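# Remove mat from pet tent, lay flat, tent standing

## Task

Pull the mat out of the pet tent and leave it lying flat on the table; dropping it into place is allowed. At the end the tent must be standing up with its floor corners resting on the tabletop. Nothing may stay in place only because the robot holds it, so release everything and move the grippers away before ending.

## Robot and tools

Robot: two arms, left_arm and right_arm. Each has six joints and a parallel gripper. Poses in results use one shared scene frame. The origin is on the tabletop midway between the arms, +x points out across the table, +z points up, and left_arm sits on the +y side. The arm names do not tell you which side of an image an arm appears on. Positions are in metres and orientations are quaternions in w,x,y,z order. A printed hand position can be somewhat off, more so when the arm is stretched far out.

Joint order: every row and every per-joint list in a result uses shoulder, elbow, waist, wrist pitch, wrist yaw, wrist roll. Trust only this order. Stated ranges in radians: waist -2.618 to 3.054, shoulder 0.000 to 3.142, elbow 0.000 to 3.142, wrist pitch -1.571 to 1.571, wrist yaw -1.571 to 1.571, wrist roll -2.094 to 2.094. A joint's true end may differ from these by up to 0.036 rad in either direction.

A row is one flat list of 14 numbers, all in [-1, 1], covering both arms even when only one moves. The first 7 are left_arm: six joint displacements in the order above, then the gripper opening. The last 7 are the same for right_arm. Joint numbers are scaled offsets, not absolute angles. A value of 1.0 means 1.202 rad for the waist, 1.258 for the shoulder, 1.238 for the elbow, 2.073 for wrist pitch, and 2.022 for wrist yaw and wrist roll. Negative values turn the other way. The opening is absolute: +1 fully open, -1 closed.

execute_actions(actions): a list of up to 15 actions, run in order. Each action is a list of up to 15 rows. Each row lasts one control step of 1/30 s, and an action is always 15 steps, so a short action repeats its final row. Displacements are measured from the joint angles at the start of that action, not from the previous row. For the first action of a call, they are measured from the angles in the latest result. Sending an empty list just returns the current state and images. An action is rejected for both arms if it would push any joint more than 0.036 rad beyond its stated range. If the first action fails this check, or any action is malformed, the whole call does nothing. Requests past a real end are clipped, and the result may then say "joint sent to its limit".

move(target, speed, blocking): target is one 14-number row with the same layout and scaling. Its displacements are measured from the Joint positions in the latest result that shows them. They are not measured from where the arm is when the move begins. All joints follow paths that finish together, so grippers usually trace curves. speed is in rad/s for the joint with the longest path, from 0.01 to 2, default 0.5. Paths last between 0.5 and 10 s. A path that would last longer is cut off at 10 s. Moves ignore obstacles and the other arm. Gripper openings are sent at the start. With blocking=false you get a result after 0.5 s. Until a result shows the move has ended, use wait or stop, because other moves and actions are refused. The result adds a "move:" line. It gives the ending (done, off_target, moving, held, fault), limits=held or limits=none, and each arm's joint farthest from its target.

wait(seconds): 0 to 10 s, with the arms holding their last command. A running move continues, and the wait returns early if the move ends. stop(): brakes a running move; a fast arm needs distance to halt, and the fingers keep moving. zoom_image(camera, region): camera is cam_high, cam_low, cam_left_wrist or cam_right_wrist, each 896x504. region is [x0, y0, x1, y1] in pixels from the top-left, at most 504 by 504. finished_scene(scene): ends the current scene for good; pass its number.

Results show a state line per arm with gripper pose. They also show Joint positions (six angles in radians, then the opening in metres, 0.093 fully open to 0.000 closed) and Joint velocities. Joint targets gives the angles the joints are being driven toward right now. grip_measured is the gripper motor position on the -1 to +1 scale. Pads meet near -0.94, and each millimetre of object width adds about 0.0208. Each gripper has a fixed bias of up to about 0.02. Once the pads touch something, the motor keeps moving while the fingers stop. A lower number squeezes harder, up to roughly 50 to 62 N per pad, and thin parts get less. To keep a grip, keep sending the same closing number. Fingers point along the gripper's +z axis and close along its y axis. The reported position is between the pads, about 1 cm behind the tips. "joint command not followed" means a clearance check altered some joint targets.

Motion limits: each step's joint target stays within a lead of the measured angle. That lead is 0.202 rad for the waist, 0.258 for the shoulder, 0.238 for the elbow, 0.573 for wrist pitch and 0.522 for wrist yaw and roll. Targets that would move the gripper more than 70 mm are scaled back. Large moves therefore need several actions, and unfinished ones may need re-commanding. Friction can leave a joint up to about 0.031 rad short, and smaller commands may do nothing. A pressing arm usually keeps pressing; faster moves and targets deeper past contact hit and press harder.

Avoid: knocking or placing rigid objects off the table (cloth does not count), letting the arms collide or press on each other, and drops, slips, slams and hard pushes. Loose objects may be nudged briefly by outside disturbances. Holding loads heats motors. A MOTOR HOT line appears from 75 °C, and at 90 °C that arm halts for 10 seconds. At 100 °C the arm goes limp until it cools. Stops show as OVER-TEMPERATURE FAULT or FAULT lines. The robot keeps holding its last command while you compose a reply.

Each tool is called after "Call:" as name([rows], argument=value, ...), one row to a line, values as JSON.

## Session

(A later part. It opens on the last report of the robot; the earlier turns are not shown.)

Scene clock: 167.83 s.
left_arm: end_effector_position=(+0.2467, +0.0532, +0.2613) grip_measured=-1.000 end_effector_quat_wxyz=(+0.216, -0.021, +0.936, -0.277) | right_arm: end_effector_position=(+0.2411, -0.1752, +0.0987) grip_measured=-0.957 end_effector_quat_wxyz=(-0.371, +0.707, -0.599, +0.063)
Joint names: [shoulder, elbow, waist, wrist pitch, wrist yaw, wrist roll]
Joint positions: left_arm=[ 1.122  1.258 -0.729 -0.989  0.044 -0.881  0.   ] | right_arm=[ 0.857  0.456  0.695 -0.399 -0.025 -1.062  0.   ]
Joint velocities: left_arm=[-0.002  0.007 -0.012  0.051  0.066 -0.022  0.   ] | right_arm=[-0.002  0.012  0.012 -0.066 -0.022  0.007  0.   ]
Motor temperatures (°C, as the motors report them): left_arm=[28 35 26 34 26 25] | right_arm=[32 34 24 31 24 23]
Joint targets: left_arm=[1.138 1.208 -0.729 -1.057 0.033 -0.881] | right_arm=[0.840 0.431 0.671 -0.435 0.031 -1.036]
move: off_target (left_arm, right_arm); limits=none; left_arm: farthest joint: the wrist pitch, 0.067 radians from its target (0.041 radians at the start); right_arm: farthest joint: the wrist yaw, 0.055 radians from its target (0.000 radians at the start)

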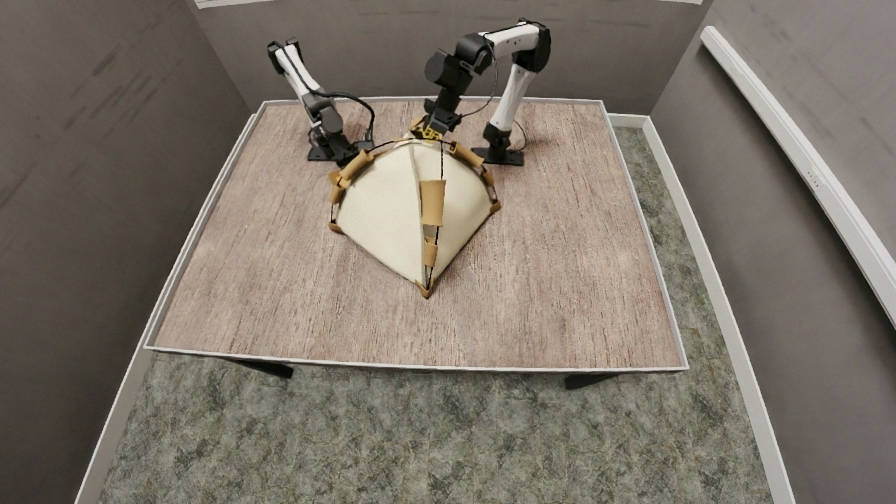

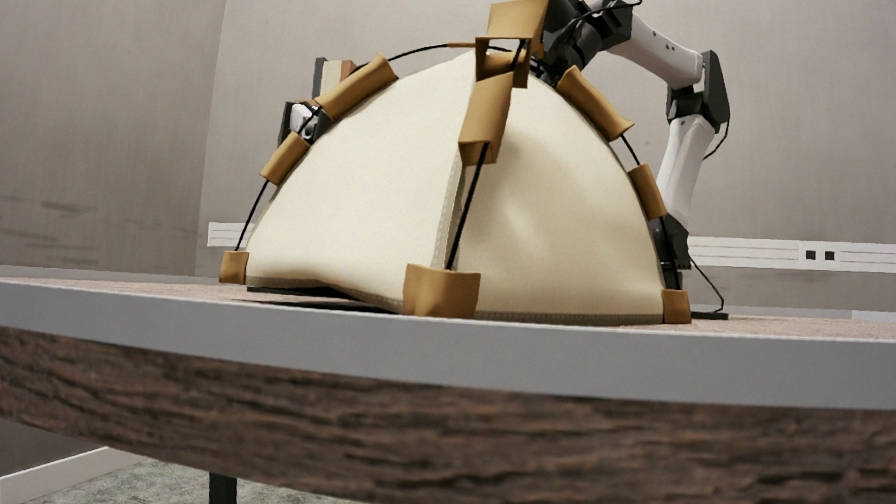

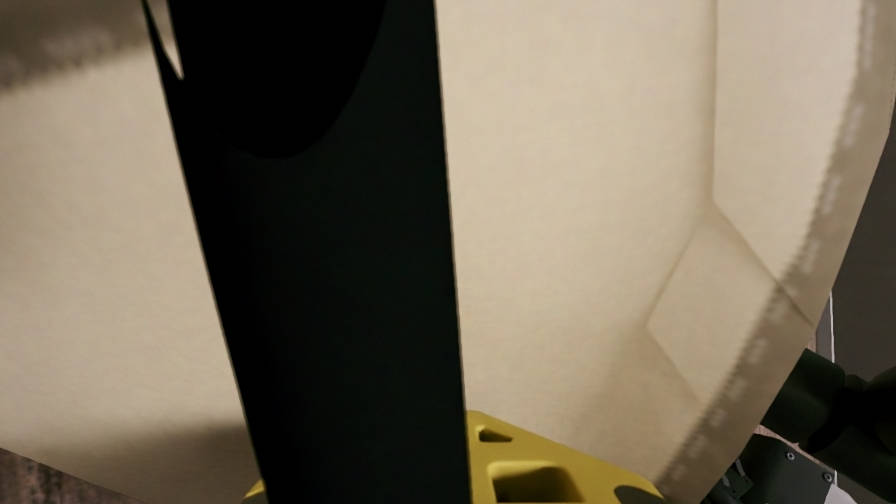

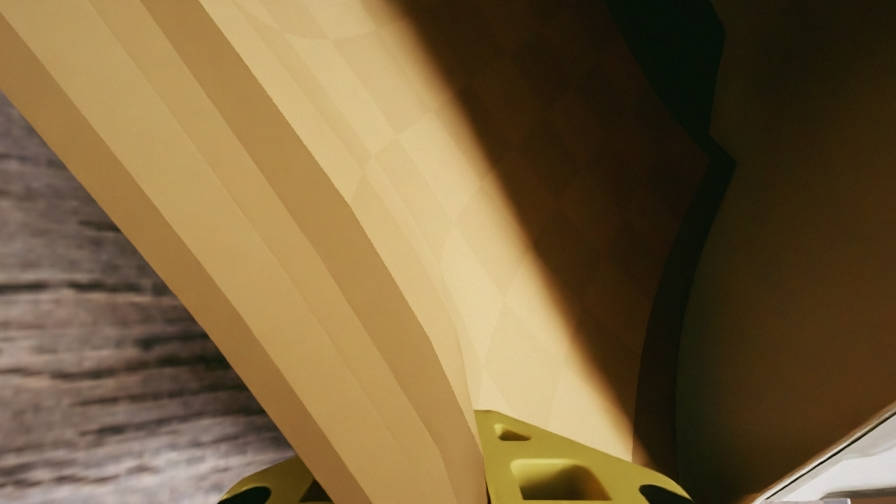

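Call:
move(target=[-0.2,0.1,0,0,0,0,0.6,0.25,0.13,0.1,0.04,0,-0.2,-1], speed=0.3)

Call:
move(target=[0.2,-0.08,-0.62,-0.3,0,0.43,0.6,0,0,0,0,0,0,-1])

Call:
zoom_image(camera="cam_high", region=[290,70,550,250])

Scene clock: 174.43 s.
left_arm: end_effector_position=(+0.2155, +0.0860, +0.3699) grip_measured=+0.597 end_effector_quat_wxyz=(+0.324, -0.015, +0.858, -0.399) | right_arm: end_effector_position=(+0.2521, -0.1245, +0.0903) grip_measured=-0.956 end_effector_quat_wxyz=(-0.322, +0.846, -0.412, +0.102)
Joint names: [shoulder, elbow, waist, wrist pitch, wrist yaw, wrist roll]
Joint positions: left_arm=[ 0.88   1.365 -0.729 -0.977  0.046 -0.881  0.074] | right_arm=[ 1.153  0.601  0.804 -0.329 -0.023 -1.453  0.   ]
Joint velocities: left_arm=[ 0.022 -0.002 -0.012  0.007  0.007 -0.051 -0.001] | right_arm=[-0.002 -0.007  0.017  0.081 -0.051 -0.007  0.   ]
Motor temperatures (°C, as the motors report them): left_arm=[28 35 26 34 26 25] | right_arm=[32 34 24 31 24 23]
Joint targets: left_arm=[0.871 1.382 -0.729 -0.990 0.044 -0.881] | right_arm=[1.171 0.617 0.815 -0.316 -0.025 -1.466]
move: done; limits=none; left_arm: farthest joint: the elbow, 0.017 radians from its target (0.124 radians at the start); right_arm: farthest joint: the shoulder, 0.019 radians from its target (0.315 radians at the start)

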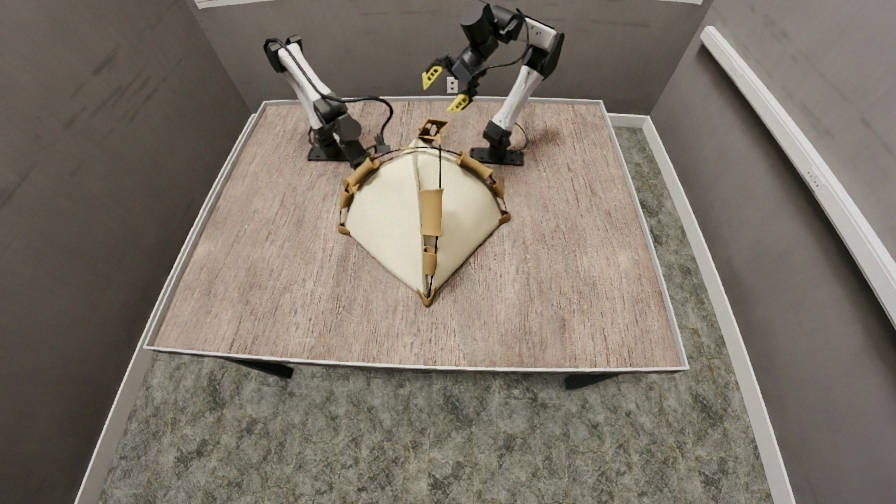

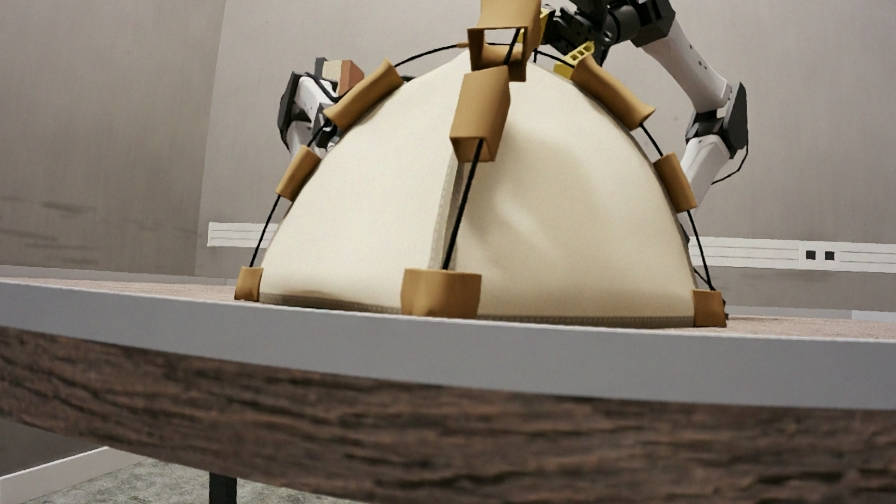

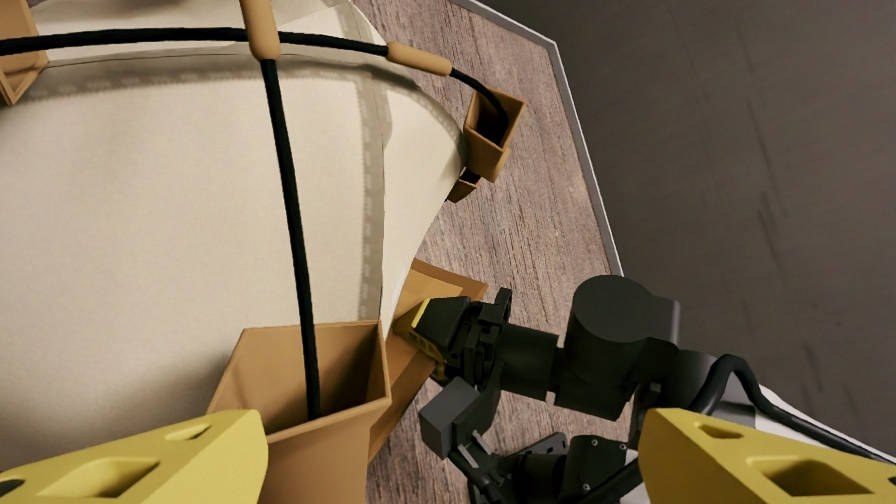

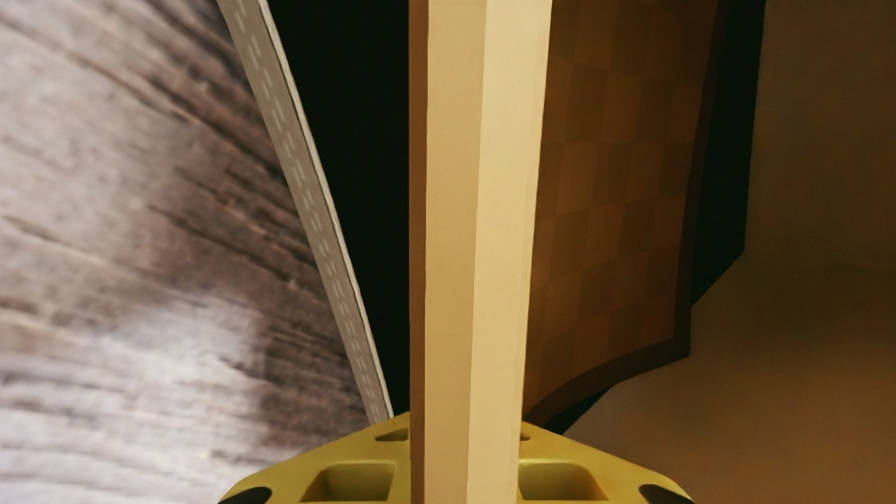

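Scene clock: 176.97 s.
left_arm: end_effector_position=(+0.0430, +0.0915, +0.2152) grip_measured=+0.597 end_effector_quat_wxyz=(+0.057, +0.692, +0.714, -0.089) | right_arm: end_effector_position=(+0.2522, -0.1246, +0.0903) grip_measured=-0.956 end_effector_quat_wxyz=(-0.322, +0.846, -0.412, +0.103)
Joint names: [shoulder, elbow, waist, wrist pitch, wrist yaw, wrist roll]
Joint positions: left_arm=[ 1.118  1.291 -1.464 -1.537  0.046 -0.02   0.074] | right_arm=[ 1.153  0.601  0.804 -0.329 -0.023 -1.453  0.   ]
Joint velocities: left_arm=[-0.012  0.007 -0.007 -0.051 -0.007  0.066  0.   ] | right_arm=[-0.002 -0.007 -0.007  0.007 -0.037  0.007  0.   ]
Motor temperatures (°C, as the motors report them): left_arm=[28 35 26 34 26 25] | right_arm=[31 34 24 31 24 23]
Joint targets: left_arm=[1.131 1.266 -1.474 -1.554 0.046 -0.012] | right_arm=[1.153 0.601 0.804 -0.329 -0.023 -1.453]
joint sent to its limit (left arm) — the command would take the wrist pitch past its lower limit, so that joint was sent only as far as its limit.
move: off_target (left_arm); limits=none; left_arm: farthest joint: the wrist pitch, 0.062 radians from its target (0.622 radians at the start); right_arm: farthest joint: the waist, 0.000 radians from its target (0.000 radians at the start)

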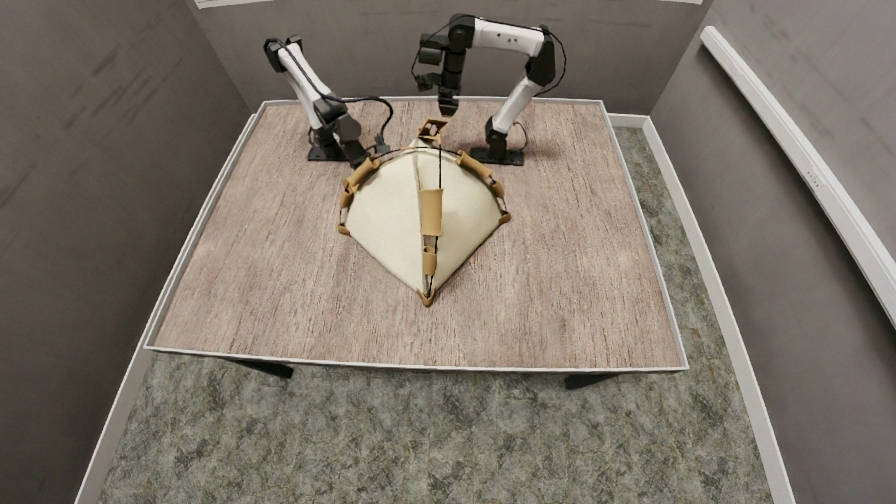

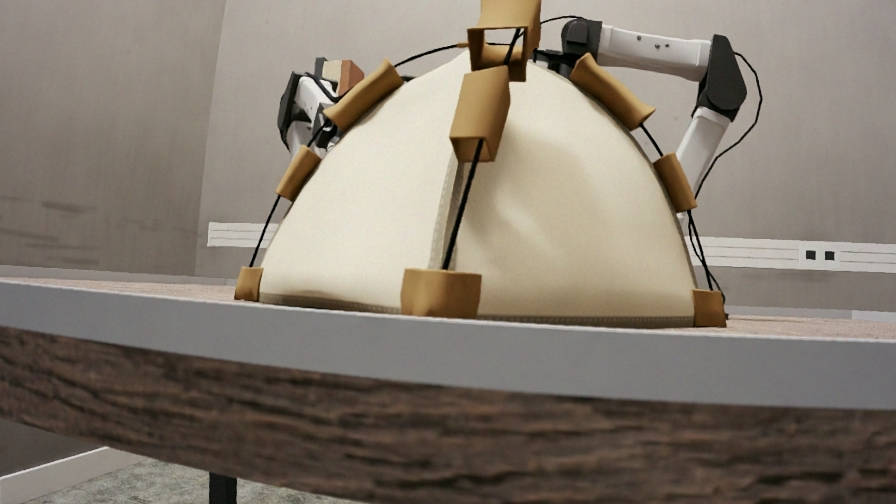

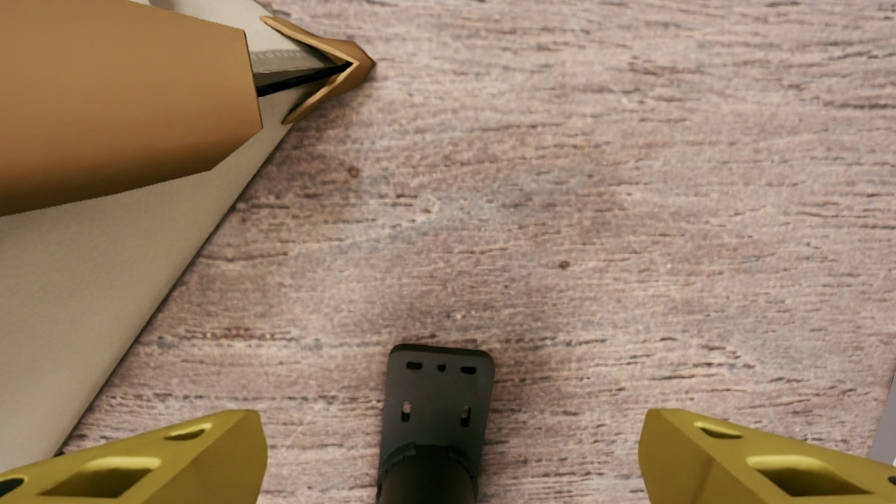

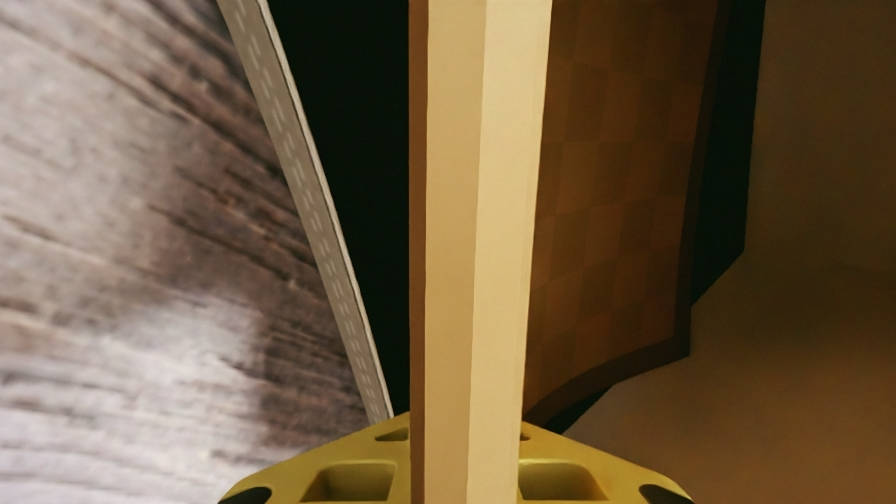

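Region (290, 70, 550, 250) of cam_high's 896x504 image, scaled by 1.938, with more detail than that image has; it fills the top 349 rows of this view, and the rest is white.

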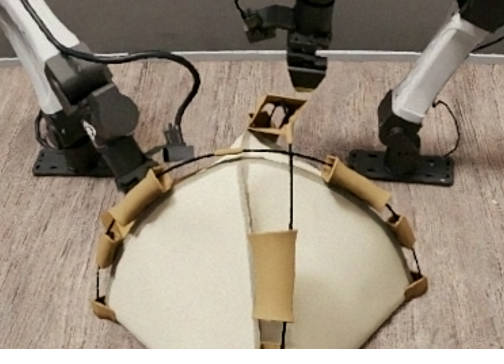

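Call:
move(target=[0.28,-0.35,-0.12,0.305,-0.02,0.75,0.6,0,0,0,0,0,0,-1], speed=0.7)

Scene clock: 182.60 s.
left_arm: end_effector_position=(+0.0166, +0.0315, +0.0517) grip_measured=+0.597 end_effector_quat_wxyz=(+0.039, +0.999, -0.018, -0.010) | right_arm: end_effector_position=(+0.2522, -0.1246, +0.0903) grip_measured=-0.956 end_effector_quat_wxyz=(-0.322, +0.846, -0.412, +0.103)
Joint names: [shoulder, elbow, waist, wrist pitch, wrist yaw, wrist roll]
Joint positions: left_arm=[ 1.456  0.883 -1.599 -0.918  0.012  1.488  0.074] | right_arm=[ 1.153  0.601  0.804 -0.329 -0.023 -1.453  0.   ]
Joint velocities: left_arm=[ 0.002 -0.007 -0.002 -0.051 -0.007 -0.11  -0.001] | right_arm=[-0.002 -0.012  0.002  0.081 -0.007 -0.007  0.   ]
Motor temperatures (°C, as the motors report them): left_arm=[28 35 26 34 26 25] | right_arm=[31 34 24 32 24 23]
Joint targets: left_arm=[1.470 0.858 -1.609 -0.904 0.005 1.496] | right_arm=[1.153 0.601 0.804 -0.329 -0.023 -1.453]
move: off_target (left_arm); limits=none; left_arm: farthest joint: the elbow, 0.025 radians from its target (0.433 radians at the start); right_arm: farthest joint: the waist, 0.000 radians from its target (0.000 radians at the start)

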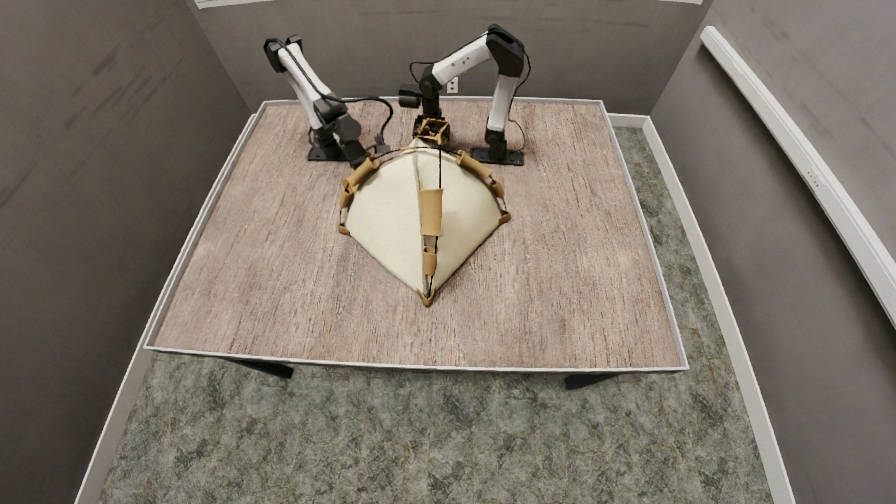

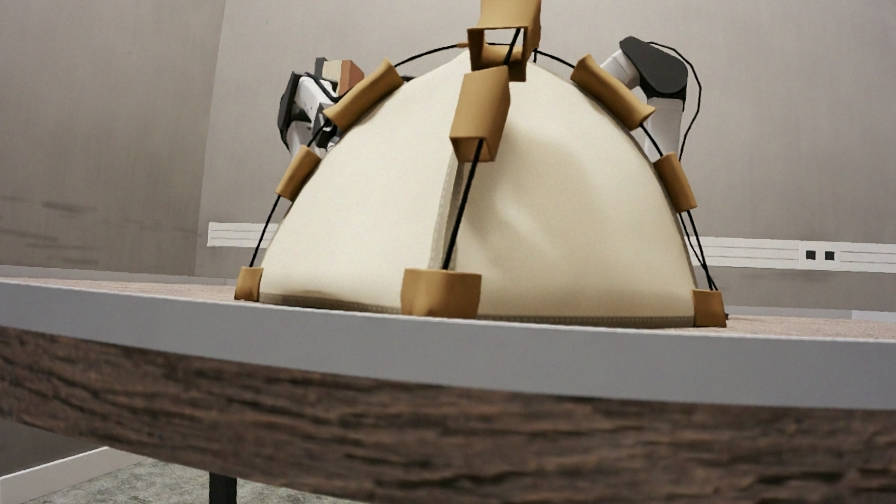

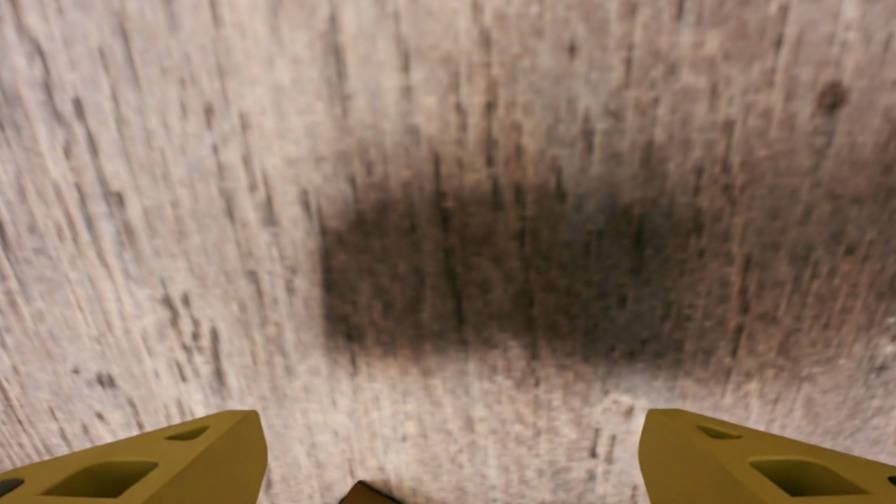

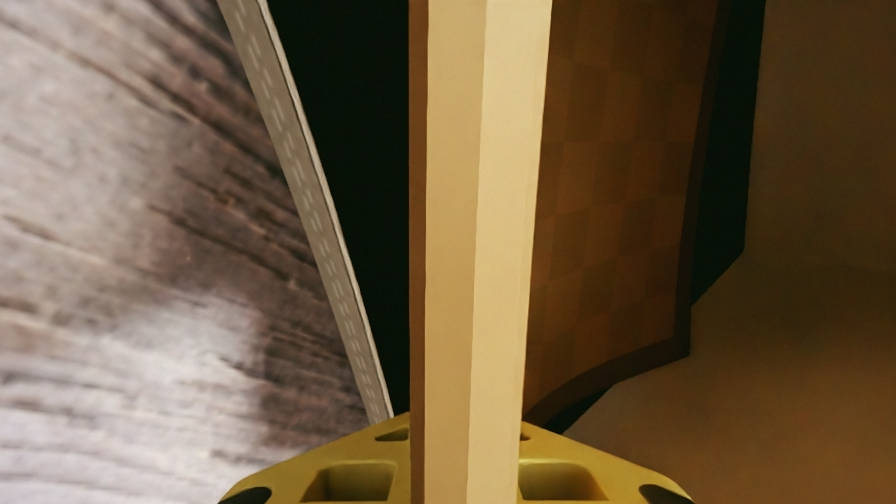

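Call:
move(target=[0,0,0.03,0.05,-0.17,0,0.8,0,0,0,0,0,0,-1], speed=0.3)

Scene clock: 186.37 s.
left_arm: end_effector_position=(+0.0767, +0.0054, +0.0631) grip_measured=+0.797 end_effector_quat_wxyz=(+0.098, +0.983, +0.009, +0.153) | right_arm: end_effector_position=(+0.2522, -0.1246, +0.0903) grip_measured=-0.956 end_effector_quat_wxyz=(-0.322, +0.846, -0.412, +0.103)
Joint names: [shoulder, elbow, waist, wrist pitch, wrist yaw, wrist roll]
Joint positions: left_arm=[ 1.456  0.883 -1.572 -0.827 -0.325  1.488  0.083] | right_arm=[ 1.153  0.601  0.804 -0.329 -0.022 -1.453  0.   ]
Joint velocities: left_arm=[-0.012 -0.007  0.007 -0.037 -0.051  0.037 -0.   ] | right_arm=[-0.007 -0.027  0.007 -0.081  0.007  0.037  0.   ]
Motor temperatures (°C, as the motors report them): left_arm=[28 35 26 33 26 25] | right_arm=[31 34 24 32 24 23]
Joint targets: left_arm=[1.456 0.883 -1.563 -0.814 -0.332 1.488] | right_arm=[1.153 0.601 0.804 -0.329 -0.022 -1.453]
move: done; limits=none; left_arm: farthest joint: the wrist pitch, 0.013 radians from its target (0.103 radians at the start); right_arm: farthest joint: the wrist yaw, 0.001 radians from its target (0.000 radians at the start)

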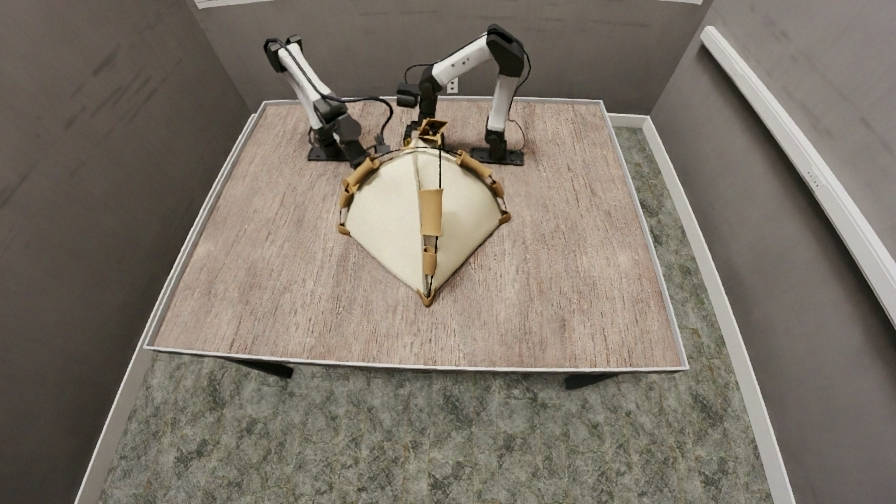

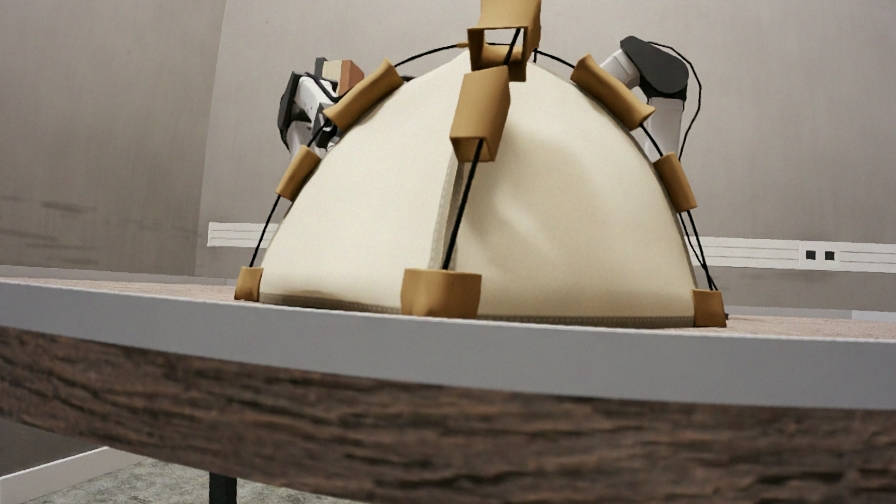

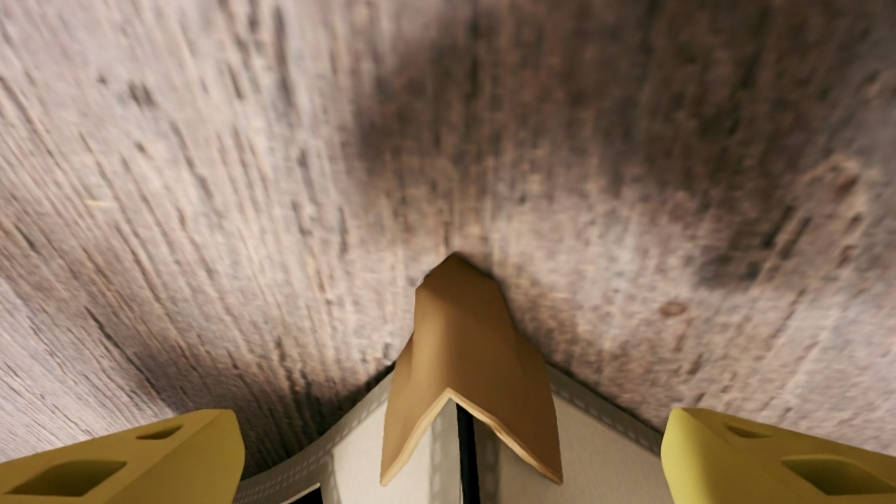

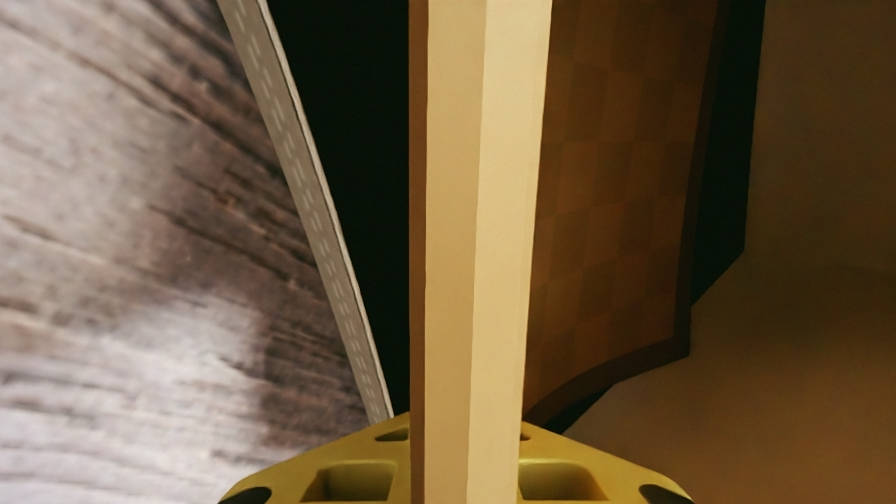

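Centred. Advance, lower slightly, close.

Call:
execute_actions([
  [[0.07,0,0.09,0.03,0,0,0.8,0,0,0,0,0,0,-1]],
  [[0,0,0.02,0,0,0,-0.2,0,0,0,0,0,0,-1]],
  [[0,0,0,0,0,0,-1,0,0,0,0,0,0,-1]],
  [[0,0,0,0,0,0,-1,0,0,0,0,0,0,-1]],
])

Call:
move(target=[0,0,0,0,0,0,-1,-0.25,-0.12,-0.2,-0.06,0,0,-1], speed=0.15)

Scene clock: 191.07 s.
left_arm: end_effector_position=(+0.1087, +0.0046, +0.0453) grip_measured=-0.954 end_effector_quat_wxyz=(+0.073, +0.982, +0.063, +0.162) | right_arm: end_effector_position=(+0.2539, -0.1263, +0.0903) grip_measured=-0.956 end_effector_quat_wxyz=(-0.320, +0.845, -0.415, +0.109)
Joint names: [shoulder, elbow, waist, wrist pitch, wrist yaw, wrist roll]
Joint positions: left_arm=[ 1.535  0.883 -1.458 -0.781 -0.331  1.488  0.   ] | right_arm=[ 1.153  0.601  0.804 -0.329 -0.008 -1.453  0.   ]
Joint velocities: left_arm=[-0.007  0.007  0.012 -0.022  0.037  0.037  0.   ] | right_arm=[-0.017 -0.002  0.002  0.037 -0.022 -0.022  0.   ]
Motor temperatures (°C, as the motors report them): left_arm=[28 35 26 33 26 25] | right_arm=[31 34 24 32 24 23]
Joint targets: left_arm=[1.535 0.883 -1.458 -0.781 -0.330 1.488] | right_arm=[1.153 0.601 0.804 -0.329 -0.009 -1.453]

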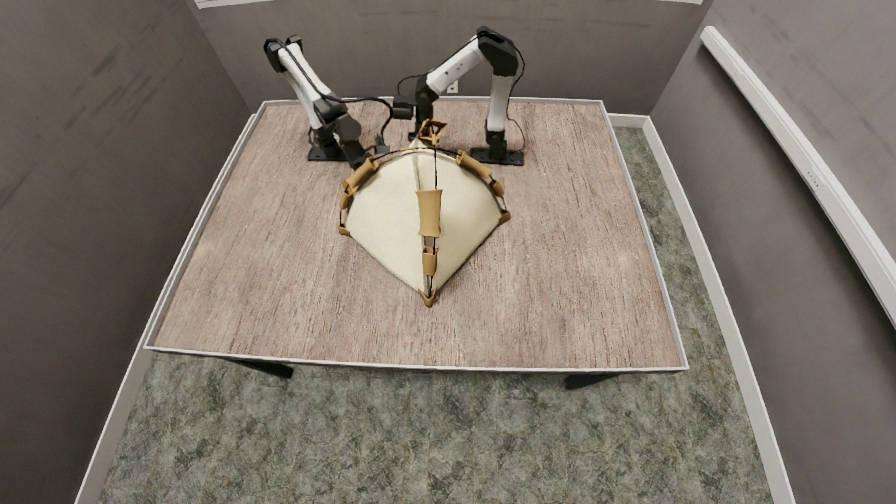

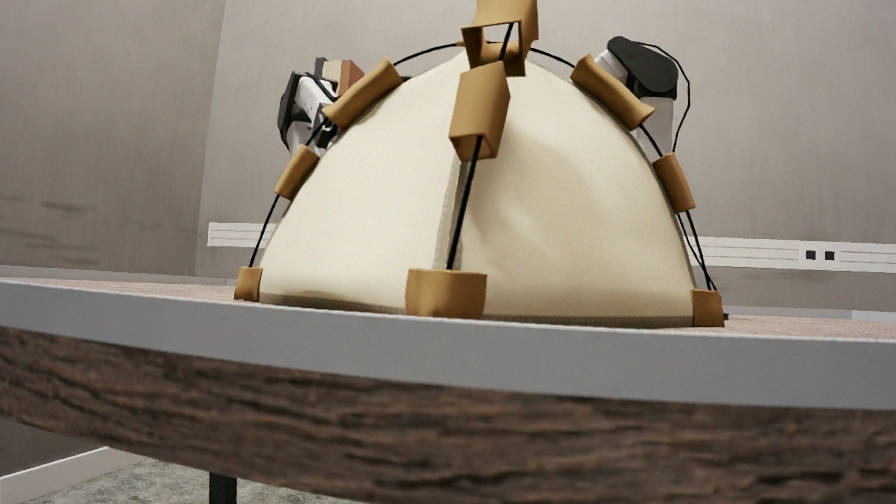

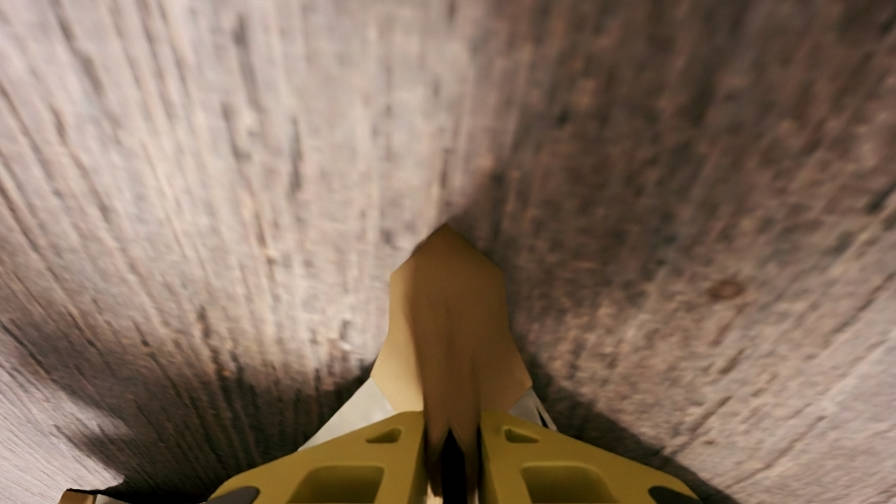

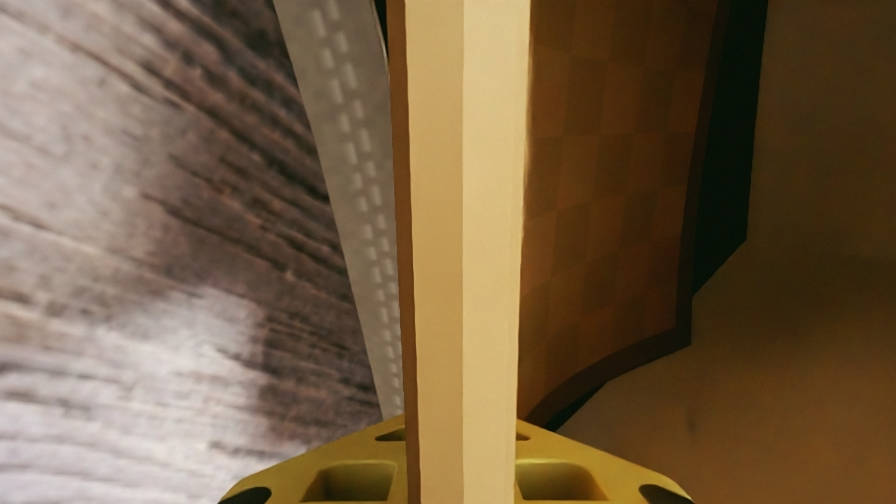

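Scene clock: 193.50 s.
left_arm: end_effector_position=(+0.1137, -0.0220, +0.0522) grip_measured=-0.954 end_effector_quat_wxyz=(+0.130, +0.974, +0.068, +0.174) | right_arm: end_effector_position=(+0.2486, -0.1892, +0.1002) grip_measured=-0.956 end_effector_quat_wxyz=(-0.349, +0.795, -0.482, +0.120)
Joint names: [shoulder, elbow, waist, wrist pitch, wrist yaw, wrist roll]
Joint positions: left_arm=[ 1.535  0.883 -1.458 -0.662 -0.359  1.5    0.   ] | right_arm=[ 0.858  0.474  0.594 -0.435 -0.089 -1.453  0.   ]
Joint velocities: left_arm=[-0.002 -0.002 -0.012 -0.022 -0.007  0.081  0.   ] | right_arm=[-0.002  0.002 -0.002  0.022 -0.022 -0.037  0.   ]
Motor temperatures (°C, as the motors report them): left_arm=[28 36 26 33 26 25] | right_arm=[31 34 24 32 24 23]
Joint targets: left_arm=[1.535 0.883 -1.458 -0.781 -0.331 1.488] | right_arm=[0.838 0.452 0.564 -0.454 -0.008 -1.453]
move: off_target (left_arm, right_arm); limits=none; left_arm: farthest joint: the wrist pitch, 0.119 radians from its target (0.000 radians at the start); right_arm: farthest joint: the wrist yaw, 0.081 radians from its target (0.000 radians at the start)

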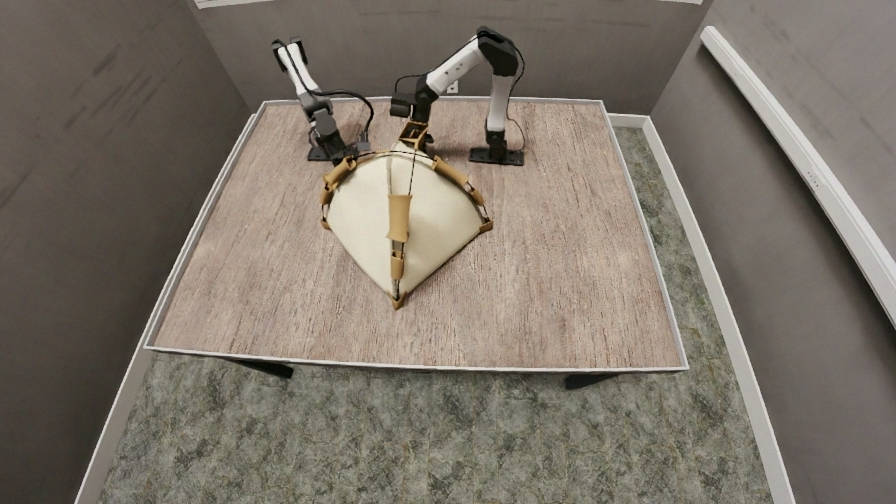

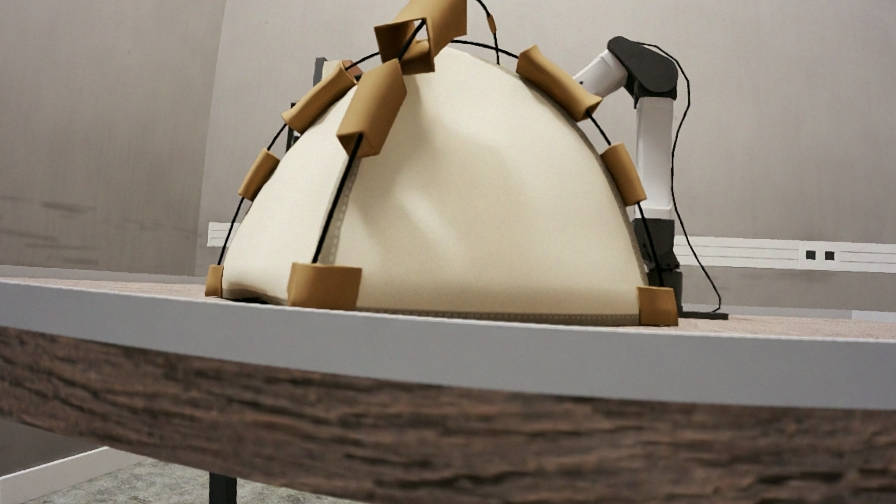

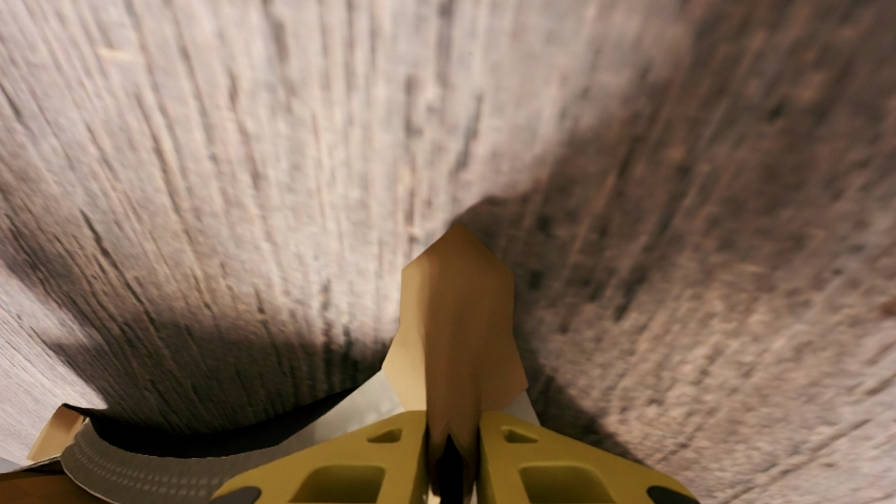

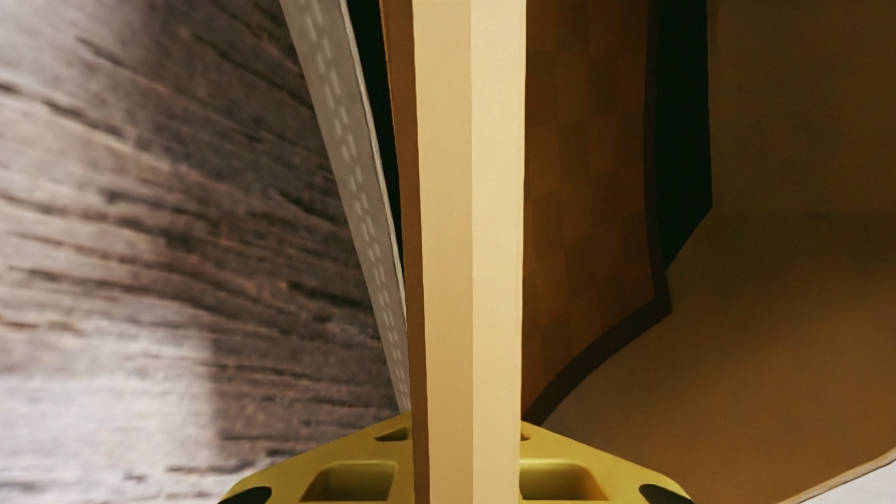

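Call:
move(target=[-0.17,-0.13,0.1,-0.13,0.02,0,-1,-0.03,-0.02,-0.02,-0.02,0.04,0,-1], speed=0.12)

Scene clock: 199.23 s.
left_arm: end_effector_position=(+0.1352, +0.0191, +0.0700) grip_measured=-0.954 end_effector_quat_wxyz=(+0.141, +0.970, +0.108, +0.167) | right_arm: end_effector_position=(+0.2444, -0.1833, +0.1053) grip_measured=-0.956 end_effector_quat_wxyz=(-0.364, +0.796, -0.472, +0.107)
Joint names: [shoulder, elbow, waist, wrist pitch, wrist yaw, wrist roll]
Joint positions: left_arm=[ 1.332  0.782 -1.353 -0.72  -0.327  1.524  0.   ] | right_arm=[ 0.839  0.474  0.597 -0.435 -0.127 -1.453  0.   ]
Joint velocities: left_arm=[-0.012 -0.007 -0.022 -0.125 -0.022 -0.022  0.   ] | right_arm=[-0.017  0.007  0.007  0.022 -0.007  0.007  0.   ]
Motor temperatures (°C, as the motors report them): left_arm=[29 36 26 32 26 25] | right_arm=[31 34 24 32 24 23]
Joint targets: left_arm=[1.321 0.722 -1.338 -0.932 -0.318 1.500] | right_arm=[0.820 0.449 0.570 -0.476 -0.008 -1.453]
move: off_target (left_arm, right_arm); limits=none; left_arm: farthest joint: the wrist pitch, 0.211 radians from its target (0.269 radians at the start); right_arm: farthest joint: the wrist yaw, 0.119 radians from its target (0.080 radians at the start)

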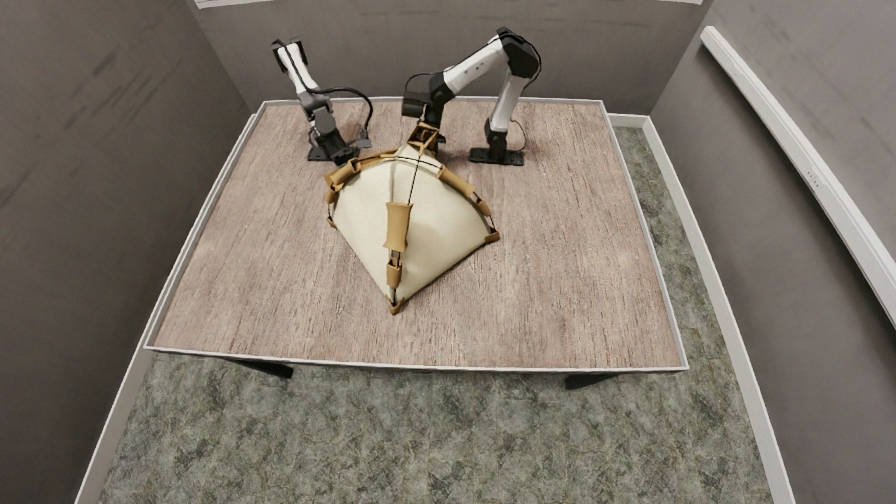

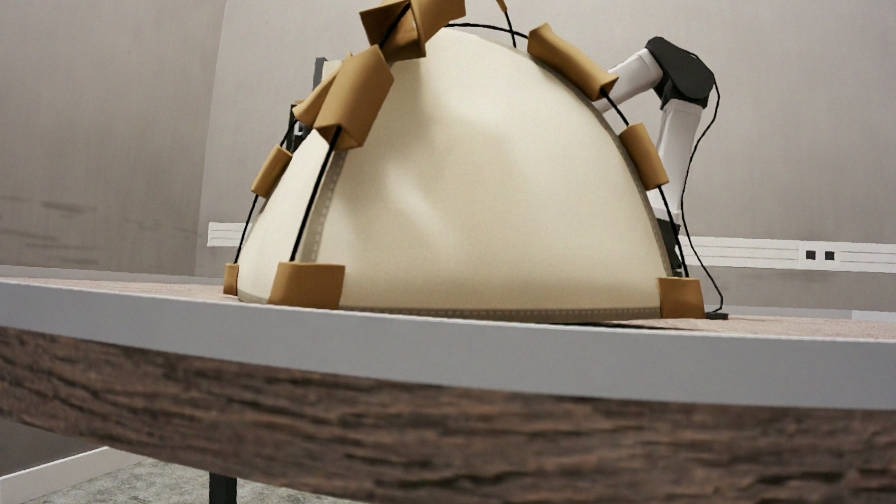

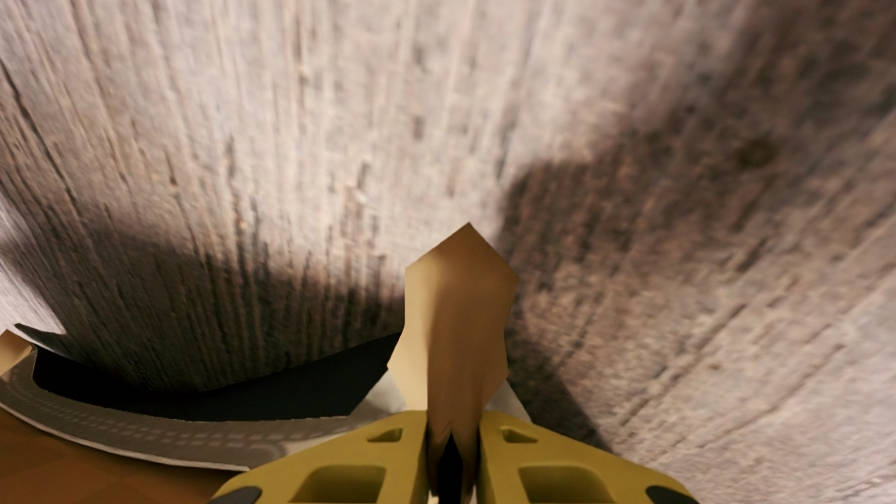

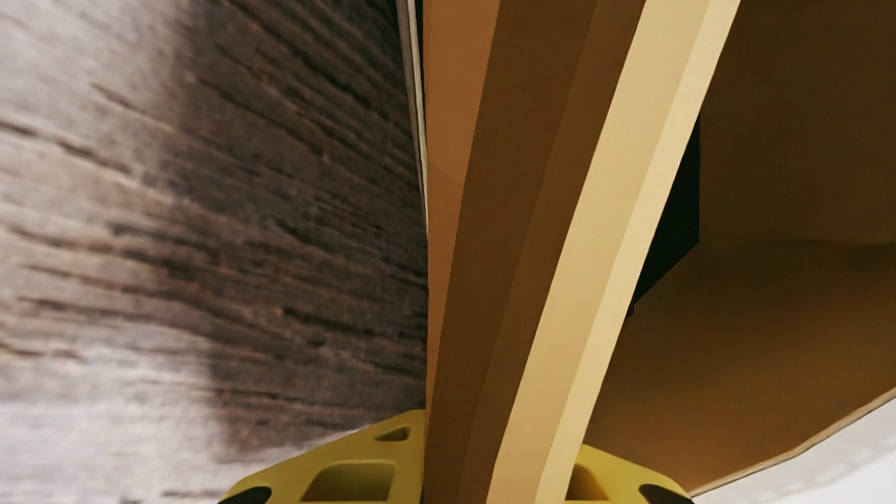

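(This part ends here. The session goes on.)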